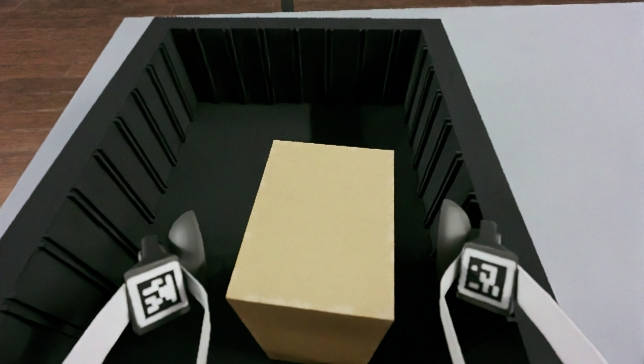

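Scene clock: 165.60 s.
r1.base_odometry: x=-0.748 y=-0.948 heading=+0.234 (m, m, rad; r1's odometry frame)
r1.turned_by_wheels: +0.000 (rad since the last result)
r1.turned_by_imu: +0.000 (rad since the last result)
r1.base_tilt: forward=+0.2 right=-1.4 (deg)
r1.lidar_m: 2.01 2.22 1.63 1.57 1.62 2.21 3.77 1.28 1.16 1.11 0.50 2.25
r1.head_depth_mm: 2811 - - 740 683 1335 1176 / 2793 - 886 740 685 1342 1172 / 2831 - 856 721 685 1346 1175 / 1629 1729 916 722 687 1341 1179 / 2843 3009 882 728 686 1349 1160 / 2852 3040 955 766 688 972 1158 / 2871 3042 2344 1781 688 1349 1181
r1.base_status: not commanded
r1.joint_positions: lift_m=+0.905 arm_m=+0.420 wrist_yaw_rad=+0.002 wrist_pitch_rad=-0.714 wrist_roll_rad=+0.005 gripper_m=+0.022 head_pan_rad=-1.577 head_tilt_rad=-0.741
r1.joint_status: all done
r1.motor_effort: left_wheel=-1(2) right_wheel=+0(2) lift_m=+33(33) arm_m=+3(3) wrist_yaw_rad=-2(2) wrist_pitch_rad=+4(5) wrist_roll_rad=-3(3) gripper_m=-31(99) head_pan_rad=+2(2) head_tilt_rad=-3(4) (%)
r1.hand_pose: x=-0.0212 y=-0.7425 z=+0.8578 quat_wxyz=(+0.661, +0.247, -0.664, -0.248) (m; r1's base frame)
r1.wrist_depth_mm: - - 320 315 315 481 486 / - 291 348 345 323 404 404 / - 255 346 345 286 337 348 / 205 256 303 149 216 203 303 / 184 255 272 133 136 180 270 / 184 238 125 122 123 158 244 / 187 218 219 165 217 169 218
r2.base_odometry: x=-0.034 y=-1.167 heading=-0.759 (m, m, rad; r2's odometry frame)
r2.turned_by_wheels: +0.000 (rad since the last result)
r2.turned_by_imu: +0.000 (rad since the last result)
r2.base_tilt: forward=+1.0 right=+0.6 (deg)
r2.lidar_m: 3.74 2.22 1.61 1.54 1.60 2.17 2.06 2.06 0.52 0.50 0.51 0.70
r2.head_depth_mm: 2721 - - - - 1277 1174 / 2821 2990 - - - 1309 1104 / 2735 3042 - - - - 1116 / 1578 971 938 790 - 1316 1148 / 1405 3099 1048 802 697 1380 1152 / 2780 3143 1101 841 700 1387 1147 / 2722 3100 1111 845 702 1389 1147
r2.base_status: not commanded
r2.joint_positions: lift_m=+1.020 arm_m=+0.050 wrist_yaw_rad=+0.000 wrist_pitch_rad=-1.351 wrist_roll_rad=+1.572 gripper_m=+0.090 head_pan_rad=-1.563 head_tilt_rad=-0.741
r2.joint_status: not commanded
r2.motor_effort: left_wheel=+1(1) right_wheel=-1(1) lift_m=+45(46) arm_m=-3(3) wrist_yaw_rad=+0(0) wrist_pitch_rad=+0(0) wrist_roll_rad=-1(1) gripper_m=+0(1) head_pan_rad=-4(4) head_tilt_rad=-3(3) (%)
r2.hand_pose: x=-0.0215 y=-0.2274 z=+0.9030 quat_wxyz=(+0.000, -0.001, -0.780, -0.626) (m; r2's base frame)
r2.wrist_depth_mm: 345 345 735 - 922 874 873 / 366 348 - - 985 - 870 / 381 363 - - - - 888 / 395 370 - - - 990 917 / 406 387 - - - - 957 / 430 399 - - - - 986 / 454 416 - - - - -
pictures: r1_wrist_camera
camera_calibration (this result's frames):
r1_wrist_camera: T_world_to_cam=[[-0.997984, 0.061864, -0.0141916, 0.0356343], [0.0574527, 0.785454, -0.616248, 1.14521], [-0.0269767, -0.615821, -0.787424, 0.381467], [0, 0, 0, 1]] pos_world=[-0.0199421, -0.666798, 1.00661]
Images, in order (width x height): r1_wrist_camera 644x364.

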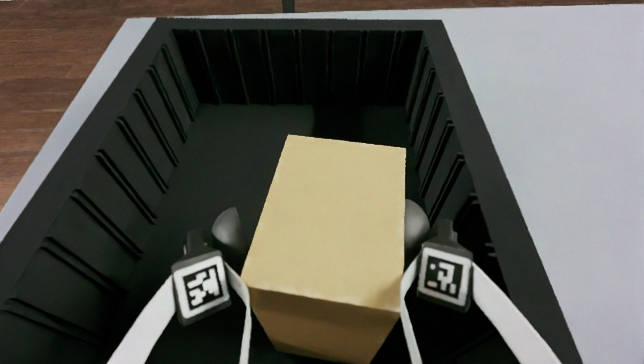

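Scene clock: 167.47 s.
r1.base_odometry: x=-0.748 y=-0.948 heading=+0.234 (m, m, rad; r1's odometry frame)
r1.turned_by_wheels: +0.000 (rad since the last result)
r1.turned_by_imu: -0.001 (rad since the last result)
r1.base_tilt: forward=+0.2 right=-1.3 (deg)
r1.lidar_m: 2.01 2.22 1.63 1.57 1.62 2.22 3.77 1.28 1.16 1.11 0.50 2.25
r1.head_depth_mm: 3205 3372 3578 3184 2339 - - / 3321 3512 3779 3159 2338 - - / 3459 3697 3941 2963 2426 - - / 3601 3812 - 1396 1455 - - / 3775 - - 1304 - - - / 3908 - - 1305 - - - / - - - 1388 - - -
r1.base_status: not commanded
r1.joint_positions: lift_m=+1.020 arm_m=+0.420 wrist_yaw_rad=+0.001 wrist_pitch_rad=-0.728 wrist_roll_rad=+0.004 gripper_m=+0.028 head_pan_rad=-2.743 head_tilt_rad=-0.409
r1.joint_status: all done
r1.on_its_own: gripper_m is held at +0.027, not at your +0.020, by its stall guard, which is still easing
r1.motor_effort: left_wheel=-2(3) right_wheel=+2(2) lift_m=+50(53) arm_m=+2(2) wrist_yaw_rad=-1(3) wrist_pitch_rad=+8(9) wrist_roll_rad=-3(3) gripper_m=-24(31) head_pan_rad=-2(30) head_tilt_rad=+4(23) (%)
r1.hand_pose: x=-0.0213 y=-0.7399 z=+0.9699 quat_wxyz=(+0.660, +0.252, -0.662, -0.252) (m; r1's base frame)
r1.wrist_depth_mm: - - - - - - - / - - 586 588 584 583 588 / - 536 399 398 405 500 506 / - 443 431 158 341 444 441 / - 384 349 132 138 399 394 / - 288 133 125 121 359 358 / 339 254 318 154 252 326 325
r2.base_odometry: x=-0.034 y=-1.167 heading=-0.759 (m, m, rad; r2's odometry frame)
r2.turned_by_wheels: +0.000 (rad since the last result)
r2.turned_by_imu: +0.000 (rad since the last result)
r2.base_tilt: forward=+1.0 right=+0.6 (deg)
r2.lidar_m: 3.75 2.22 1.61 1.54 1.60 2.17 2.06 2.06 0.51 0.49 0.51 0.70
r2.head_depth_mm: 2752 - - - - 1266 1172 / 2758 3075 - - - 1306 1109 / 2765 2995 - - - - 1118 / 881 879 991 791 - 1326 1140 / 2776 3091 1047 809 697 1379 1148 / 2773 3066 1103 840 698 1381 1149 / 2777 3032 1113 843 703 1404 1149
r2.base_status: not commanded
r2.joint_positions: lift_m=+1.020 arm_m=+0.050 wrist_yaw_rad=+0.000 wrist_pitch_rad=-1.351 wrist_roll_rad=+1.572 gripper_m=+0.090 head_pan_rad=-1.563 head_tilt_rad=-0.741
r2.joint_status: not commanded
r2.motor_effort: left_wheel=+1(1) right_wheel=-1(1) lift_m=+46(46) arm_m=-3(3) wrist_yaw_rad=+0(1) wrist_pitch_rad=+0(0) wrist_roll_rad=-1(1) gripper_m=+0(0) head_pan_rad=-4(4) head_tilt_rad=-4(4) (%)
r2.hand_pose: x=-0.0215 y=-0.2274 z=+0.9030 quat_wxyz=(+0.000, -0.001, -0.780, -0.626) (m; r2's base frame)
r2.wrist_depth_mm: 344 341 747 - 923 886 844 / 360 350 - - 999 - 866 / 378 361 - - - - 928 / 390 373 - - - - 930 / 413 386 - - - - 963 / 426 401 - - - - 976 / 450 419 - - - - -
pictures: r1_head_camera (sideways: a quarter turn clockwise sets it upright), r1_wrist_camera
camera_calibration (this result's frames):
r1_head_camera: T_world_to_cam=[[0.375785, 0.181308, -0.908798, 1.20057], [0.415985, -0.909323, -0.00940388, 0.0147457], [-0.828095, -0.374513, -0.417131, 0.508971], [0, 0, 0, 1]] pos_world=[-0.0358144, -0.0136483, 1.30352]
r1_wrist_camera: T_world_to_cam=[[-0.997998, 0.0619988, -0.0125058, 0.0354112], [0.0569092, 0.793981, -0.605273, 1.2079], [-0.0275969, -0.604773, -0.79592, 0.487645], [0, 0, 0, 1]] pos_world=[-0.0199426, -0.666326, 1.11968]
Images, in order (width x height): r1_head_camera 896x504, r1_wrist_camera 644x364.

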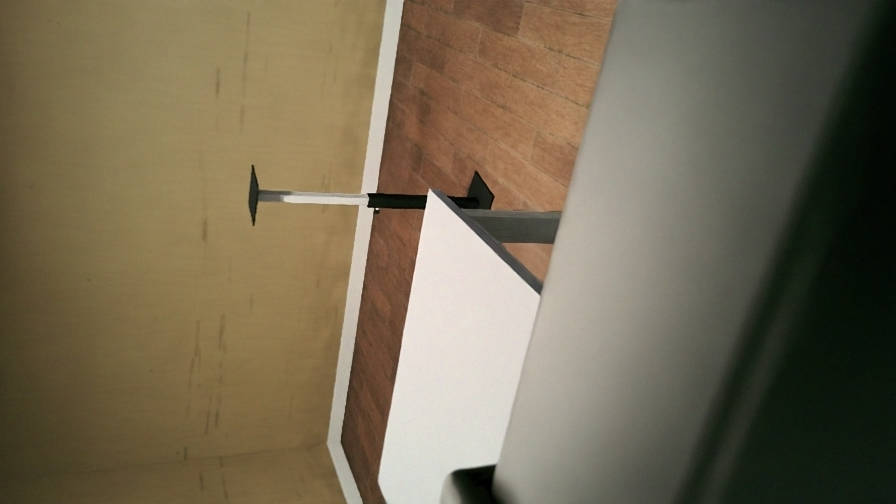

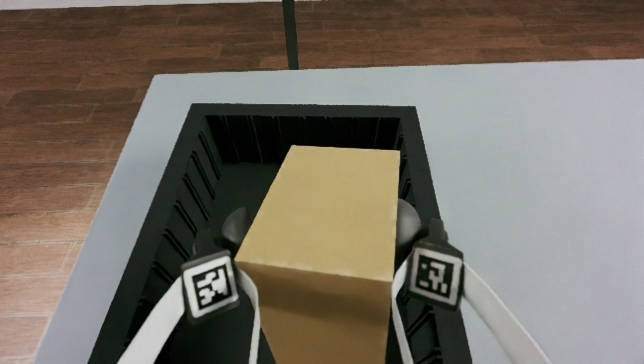

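execute_actions:
  actions:
    - {"r1":{"base":{"rotate_rad":0.03}}}
  cameras: []

execute_actions:
  actions:
    - {"r1":{"base":{"translate_m":-1},"joints":{"lift_m":1.1,"arm_m":0.2}}}
  cameras: []

execute_actions:
  actions:
    - {"r1":{"base":{"translate_m":-1}}}
  cameras: []

execute_actions:
  actions:
    - {"r1":{"base":{"translate_m":-0.35},"joints":{"head_pan_rad":-1.57,"head_tilt_rad":-0.6}}}
  cameras: ["r1_wrist_camera","r1_head_camera","r1_nav_camera"]

Scene clock: 175.03 s.
r1.base_odometry: x=-0.748 y=-0.948 heading=+0.264 (m, m, rad; r1's odometry frame)
r1.turned_by_wheels: +0.030 (rad since the last result)
r1.turned_by_imu: +0.028 (rad since the last result)
r1.base_tilt: forward=+0.1 right=-1.3 (deg)
r1.lidar_m: 2.01 2.17 1.61 1.57 1.64 2.28 3.76 1.29 1.15 1.11 0.50 2.02
r1.head_depth_mm: 3215 3423 3638 3148 2339 - - / 3342 3548 3782 3153 2343 - - / 3491 3735 3961 2807 2333 - - / 3607 3864 - 1314 1456 - - / 3870 - - 1309 - - - / - - - 1312 - - - / - - - 1392 - - -
r1.base_status: done
r1.joint_positions: lift_m=+1.020 arm_m=+0.420 wrist_yaw_rad=+0.001 wrist_pitch_rad=-0.728 wrist_roll_rad=+0.004 gripper_m=+0.031 head_pan_rad=-2.743 head_tilt_rad=-0.409
r1.joint_status: not commanded
r1.on_its_own: gripper_m is held at +0.030, not at your +0.020, by its stall guard, which is not easing now
r1.motor_effort: left_wheel=-2(10) right_wheel=+2(10) lift_m=+50(50) arm_m=+2(2) wrist_yaw_rad=-1(1) wrist_pitch_rad=+9(8) wrist_roll_rad=-3(3) gripper_m=-22(22) head_pan_rad=-2(3) head_tilt_rad=+3(3) (%)
r1.hand_pose: x=-0.0215 y=-0.7399 z=+0.9699 quat_wxyz=(+0.660, +0.252, -0.662, -0.253) (m; r1's base frame)
r1.wrist_depth_mm: - - - - - - - / - - 584 583 592 582 587 / - - 403 399 399 509 500 / - 468 409 159 341 445 442 / - 399 302 133 139 392 400 / - 351 133 125 121 356 356 / - 318 320 154 306 250 324
r2.base_odometry: x=-0.034 y=-1.167 heading=-0.759 (m, m, rad; r2's odometry frame)
r2.turned_by_wheels: +0.000 (rad since the last result)
r2.turned_by_imu: -0.001 (rad since the last result)
r2.base_tilt: forward=+1.0 right=+0.6 (deg)
r2.lidar_m: 3.74 2.22 1.61 1.55 1.59 2.18 2.05 2.06 0.51 0.49 0.51 0.70
r2.head_depth_mm: 2756 - - - - 1270 1175 / 2738 3028 - - - 1308 1112 / 2796 3035 - - - - 1120 / 874 1591 1029 792 - 1317 1152 / 2782 3122 1050 802 696 1377 1150 / 2781 3110 1102 842 698 1397 1157 / 2773 3096 1113 844 701 1400 1163
r2.base_status: not commanded
r2.joint_positions: lift_m=+1.020 arm_m=+0.050 wrist_yaw_rad=+0.000 wrist_pitch_rad=-1.351 wrist_roll_rad=+1.572 gripper_m=+0.090 head_pan_rad=-1.563 head_tilt_rad=-0.741
r2.joint_status: not commanded
r2.motor_effort: left_wheel=+2(1) right_wheel=-1(1) lift_m=+46(46) arm_m=-2(3) wrist_yaw_rad=-1(0) wrist_pitch_rad=+0(0) wrist_roll_rad=-1(1) gripper_m=+1(1) head_pan_rad=-4(4) head_tilt_rad=-4(3) (%)
r2.hand_pose: x=-0.0215 y=-0.2274 z=+0.9030 quat_wxyz=(+0.000, -0.001, -0.780, -0.626) (m; r2's base frame)
r2.wrist_depth_mm: 345 345 730 - 934 929 842 / 358 348 - - 993 - 869 / 379 358 - - - - 887 / 394 375 - - - 980 950 / 417 385 - - - - 962 / 429 402 - - - - 959 / 447 417 - - - - -
pictures: none
No camera images: the call's "cameras" was empty. Leave "cameras" out to get every camera's image.

Scene clock: 186.37 s.
r1.base_odometry: x=-1.714 y=-1.209 heading=+0.264 (m, m, rad; r1's odometry frame)
r1.turned_by_wheels: +0.000 (rad since the last result)
r1.turned_by_imu: -0.004 (rad since the last result)
r1.base_tilt: forward=+0.1 right=-1.4 (deg)
r1.lidar_m: 2.99 2.21 1.64 1.59 1.65 2.31 2.79 1.69 0.49 1.09 1.14 1.25
r1.head_depth_mm: - - - - 2155 1737 1417 / - - - - 2204 1741 1420 / - - - - 2235 1731 1416 / - - - - 2220 1732 1416 / - - - 2648 2041 1731 1417 / - - - 2842 2235 1728 1412 / - - - 2816 2223 1728 1414
r1.base_status: done
r1.joint_positions: lift_m=+1.100 arm_m=+0.200 wrist_yaw_rad=+0.001 wrist_pitch_rad=-0.728 wrist_roll_rad=+0.004 gripper_m=+0.031 head_pan_rad=-2.743 head_tilt_rad=-0.409
r1.joint_status: all done
r1.on_its_own: gripper_m is held at +0.030, not at your +0.020, by its stall guard, which is not easing now
r1.motor_effort: left_wheel=-3(8) right_wheel=+2(5) lift_m=+50(51) arm_m=-3(3) wrist_yaw_rad=-1(0) wrist_pitch_rad=+9(9) wrist_roll_rad=-3(2) gripper_m=-22(22) head_pan_rad=-2(2) head_tilt_rad=+4(3) (%)
r1.hand_pose: x=-0.0215 y=-0.5204 z=+1.0498 quat_wxyz=(+0.660, +0.252, -0.662, -0.253) (m; r1's base frame)
r1.wrist_depth_mm: - - - - - - - / 730 718 722 714 744 - - / 627 624 620 619 622 - - / 554 547 545 159 530 - - / 491 487 466 133 138 - - / 442 441 133 124 120 - - / 404 402 395 154 397 403 -
r2.base_odometry: x=-0.034 y=-1.167 heading=-0.759 (m, m, rad; r2's odometry frame)
r2.turned_by_wheels: +0.000 (rad since the last result)
r2.turned_by_imu: -0.002 (rad since the last result)
r2.base_tilt: forward=+0.9 right=+0.6 (deg)
r2.lidar_m: 3.72 2.22 1.61 1.54 1.60 2.17 2.05 2.06 0.52 0.49 0.51 0.70
r2.head_depth_mm: 2731 - - - - 1267 1171 / 2820 3005 - - - 1314 1105 / 2779 3106 - - - - 1118 / 2779 3128 1075 790 - 1325 1135 / 2767 3096 1043 805 694 1379 1151 / 2726 3063 1104 839 701 1387 1150 / 2756 3081 1118 849 701 1397 1158
r2.base_status: not commanded
r2.joint_positions: lift_m=+1.020 arm_m=+0.050 wrist_yaw_rad=+0.000 wrist_pitch_rad=-1.351 wrist_roll_rad=+1.572 gripper_m=+0.090 head_pan_rad=-1.563 head_tilt_rad=-0.741
r2.joint_status: not commanded
r2.motor_effort: left_wheel=+2(1) right_wheel=-1(1) lift_m=+46(46) arm_m=-3(3) wrist_yaw_rad=+0(1) wrist_pitch_rad=+0(0) wrist_roll_rad=-1(1) gripper_m=+0(0) head_pan_rad=-4(4) head_tilt_rad=-4(4) (%)
r2.hand_pose: x=-0.0215 y=-0.2274 z=+0.9030 quat_wxyz=(+0.000, -0.001, -0.780, -0.626) (m; r2's base frame)
r2.wrist_depth_mm: 346 342 740 - 985 882 840 / 361 346 - - - - 874 / 374 360 - - - - 932 / 390 368 - - - 980 922 / 411 384 - - - - 943 / 430 403 - - - - 990 / 450 418 - - - - -
pictures: none
No camera images: the call's "cameras" was empty. Leave "cameras" out to get every camera's image.

Scene clock: 197.70 s.
r1.base_odometry: x=-2.679 y=-1.470 heading=+0.264 (m, m, rad; r1's odometry frame)
r1.turned_by_wheels: +0.000 (rad since the last result)
r1.turned_by_imu: -0.005 (rad since the last result)
r1.base_tilt: forward=+0.2 right=-1.4 (deg)
r1.lidar_m: 2.21 2.25 1.66 1.61 1.68 1.86 1.80 1.88 0.95 3.14 1.30 0.86
r1.head_depth_mm: - - - - 1995 1722 1420 / - - - - 2072 1742 1416 / - - - - 2154 1735 1421 / - - - - 2236 1735 1411 / - - - 2379 2232 1733 1410 / - - - 2487 2213 1729 1413 / - - - 2643 2222 1729 1421
r1.base_status: done
r1.joint_positions: lift_m=+1.100 arm_m=+0.200 wrist_yaw_rad=+0.001 wrist_pitch_rad=-0.728 wrist_roll_rad=+0.004 gripper_m=+0.031 head_pan_rad=-2.743 head_tilt_rad=-0.408
r1.joint_status: not commanded
r1.on_its_own: gripper_m is held at +0.030, not at your +0.020, by its stall guard, which is not easing now
r1.motor_effort: left_wheel=-2(8) right_wheel=+2(3) lift_m=+50(50) arm_m=-3(3) wrist_yaw_rad=+0(0) wrist_pitch_rad=+8(8) wrist_roll_rad=-3(3) gripper_m=-22(21) head_pan_rad=-2(2) head_tilt_rad=+4(3) (%)
r1.hand_pose: x=-0.0215 y=-0.5204 z=+1.0498 quat_wxyz=(+0.660, +0.252, -0.662, -0.253) (m; r1's base frame)
r1.wrist_depth_mm: - - - - - - - / - - - - - - 480 / - - - - - - - / - - - 158 - - - / - - - 133 139 - - / - - 133 125 121 - - / - - - 153 - - -
r2.base_odometry: x=-0.034 y=-1.167 heading=-0.759 (m, m, rad; r2's odometry frame)
r2.turned_by_wheels: +0.000 (rad since the last result)
r2.turned_by_imu: -0.002 (rad since the last result)
r2.base_tilt: forward=+0.9 right=+0.7 (deg)
r2.lidar_m: 3.75 2.21 1.61 1.55 1.59 2.16 2.06 2.06 0.52 0.49 0.51 0.70
r2.head_depth_mm: 2730 - - - - 1266 1169 / 2814 2998 - - - 1306 1100 / 2766 3013 - - - - 1118 / 2760 3102 1079 792 - 1324 1148 / 2764 3077 1047 800 693 1388 1152 / 2769 3082 1107 838 702 1395 1150 / 2767 3036 1112 843 702 1394 1156
r2.base_status: not commanded
r2.joint_positions: lift_m=+1.020 arm_m=+0.050 wrist_yaw_rad=+0.000 wrist_pitch_rad=-1.351 wrist_roll_rad=+1.572 gripper_m=+0.090 head_pan_rad=-1.563 head_tilt_rad=-0.741
r2.joint_status: not commanded
r2.motor_effort: left_wheel=+1(1) right_wheel=-1(1) lift_m=+45(46) arm_m=-3(3) wrist_yaw_rad=+0(0) wrist_pitch_rad=+0(0) wrist_roll_rad=-1(1) gripper_m=+1(1) head_pan_rad=-4(5) head_tilt_rad=-4(3) (%)
r2.hand_pose: x=-0.0215 y=-0.2274 z=+0.9030 quat_wxyz=(+0.000, -0.001, -0.780, -0.626) (m; r2's base frame)
r2.wrist_depth_mm: 344 347 750 - 940 894 868 / 358 347 - - - - 884 / 377 369 - - - - 890 / 392 373 - - - 986 923 / 403 387 - - - - 961 / 426 400 - - - - 985 / 449 420 - - - - -
pictures: none
No camera images: the call's "cameras" was empty. Leave "cameras" out to get every camera's image.

Scene clock: 202.53 s.
r1.base_odometry: x=-3.017 y=-1.561 heading=+0.264 (m, m, rad; r1's odometry frame)
r1.turned_by_wheels: +0.000 (rad since the last result)
r1.turned_by_imu: -0.002 (rad since the last result)
r1.base_tilt: forward=+0.2 right=-1.4 (deg)
r1.lidar_m: 2.56 2.25 1.66 1.61 1.68 1.50 1.45 1.51 2.10 0.83 1.53 1.17
r1.head_depth_mm: - 3071 3070 2264 1774 1473 1255 / - - 2669 2098 1732 1469 1252 / - - - 526 1775 1392 1256 / 2694 3004 3083 2085 1779 1467 1257 / 2746 2998 3075 2257 1770 1475 1257 / 2744 2992 3068 2248 1778 1468 1253 / 2752 3039 3082 2248 1782 1474 1255
r1.base_status: done
r1.joint_positions: lift_m=+1.100 arm_m=+0.200 wrist_yaw_rad=+0.001 wrist_pitch_rad=-0.728 wrist_roll_rad=+0.004 gripper_m=+0.031 head_pan_rad=-1.577 head_tilt_rad=-0.592
r1.joint_status: all done
r1.on_its_own: gripper_m is held at +0.030, not at your +0.020, by its stall guard, which is not easing now
r1.motor_effort: left_wheel=-3(8) right_wheel=+2(4) lift_m=+50(50) arm_m=-3(3) wrist_yaw_rad=+0(0) wrist_pitch_rad=+9(8) wrist_roll_rad=-3(3) gripper_m=-21(22) head_pan_rad=+2(30) head_tilt_rad=-3(16) (%)
r1.hand_pose: x=-0.0215 y=-0.5204 z=+1.0498 quat_wxyz=(+0.660, +0.252, -0.662, -0.253) (m; r1's base frame)
r1.wrist_depth_mm: - - - - - - - / - - - - 451 - - / - - - - - - - / - - - 159 - - - / - - - 132 138 - - / - - 133 124 120 - - / - - - 154 - - -
r2.base_odometry: x=-0.034 y=-1.167 heading=-0.759 (m, m, rad; r2's odometry frame)
r2.turned_by_wheels: +0.000 (rad since the last result)
r2.turned_by_imu: -0.001 (rad since the last result)
r2.base_tilt: forward=+0.9 right=+0.6 (deg)
r2.lidar_m: 3.73 2.22 1.61 1.55 1.60 2.17 2.05 2.06 0.52 0.49 0.51 0.70
r2.head_depth_mm: 2759 - - - - 1264 1173 / 2793 3067 - - - 1310 1109 / 2782 3111 - - - - 1114 / 2765 3105 1076 789 - 1312 1150 / 2739 3058 1042 804 694 1386 1146 / 2770 3115 1102 843 698 1386 1156 / 2745 3074 1110 844 705 1397 1148
r2.base_status: not commanded
r2.joint_positions: lift_m=+1.020 arm_m=+0.050 wrist_yaw_rad=+0.000 wrist_pitch_rad=-1.351 wrist_roll_rad=+1.572 gripper_m=+0.090 head_pan_rad=-1.563 head_tilt_rad=-0.741
r2.joint_status: not commanded
r2.motor_effort: left_wheel=+1(2) right_wheel=-1(1) lift_m=+46(46) arm_m=-3(3) wrist_yaw_rad=-1(0) wrist_pitch_rad=+0(0) wrist_roll_rad=-1(1) gripper_m=+1(0) head_pan_rad=-4(4) head_tilt_rad=-5(4) (%)
r2.hand_pose: x=-0.0215 y=-0.2274 z=+0.9030 quat_wxyz=(+0.000, -0.001, -0.780, -0.626) (m; r2's base frame)
r2.wrist_depth_mm: 348 341 762 - 959 881 855 / 362 344 - - 974 - 866 / 377 362 - - - - 917 / 397 370 - - - 988 900 / 409 391 - - - - 937 / 424 404 - - - - 963 / 449 417 - - - - -
pictures: r1_head_camera (sideways: a quarter turn clockwise sets it upright), r1_nav_camera (sideways: a quarter turn counterclockwise sets it upright), r1_wrist_camera
camera_calibration (this result's frames):
r1_head_camera: T_world_to_cam=[[-0.0174816, 0.575786, -0.817414, 1.08379], [0.999679, 0.0250625, -0.00372557, 0.00379104], [0.0183413, -0.817216, -0.576039, 0.710569], [0, 0, 0, 1]] pos_world=[0.00212381, -0.0434385, 1.29524]
r1_nav_camera: T_world_to_cam=[[0.0483303, -0.580172, 0.813059, -1.0224], [-0.99883, -0.0293249, 0.0384477, 0.00432851], [0.00153659, -0.813966, -0.580911, 0.711858], [0, 0, 0, 1]] pos_world=[0.0526423, -0.013611, 1.24463]
r1_wrist_camera: T_world_to_cam=[[-0.997947, 0.0628173, -0.0125013, 0.0230837], [0.0575596, 0.793976, -0.605218, 1.08201], [-0.0280925, -0.604695, -0.795961, 0.684102], [0, 0, 0, 1]] pos_world=[-0.0200258, -0.446868, 1.19966]
Images, in order (width x height): r1_head_camera 896x504, r1_nav_camera 672x504, r1_wrist_camera 644x364.

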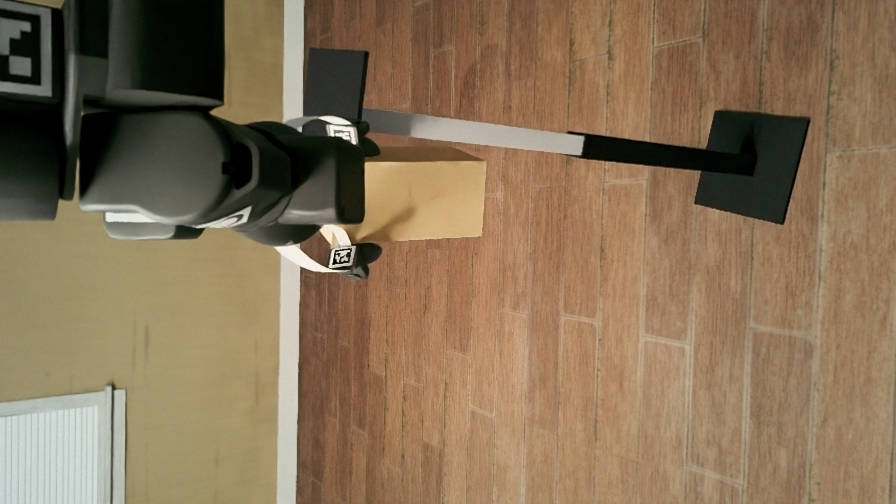

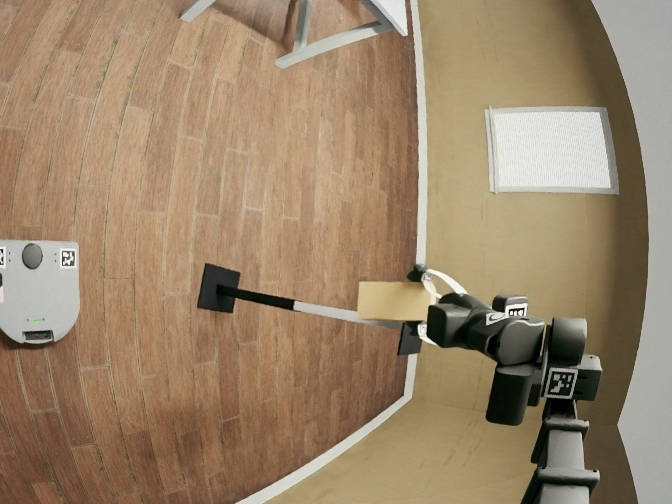

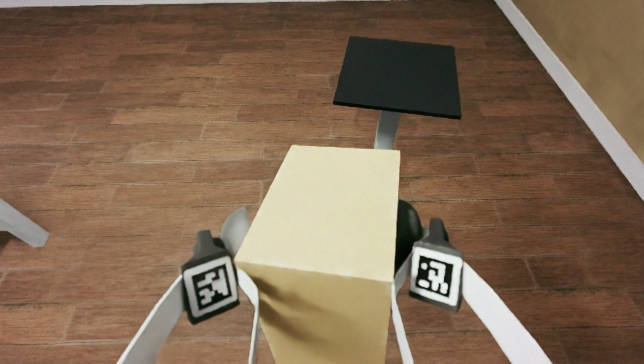

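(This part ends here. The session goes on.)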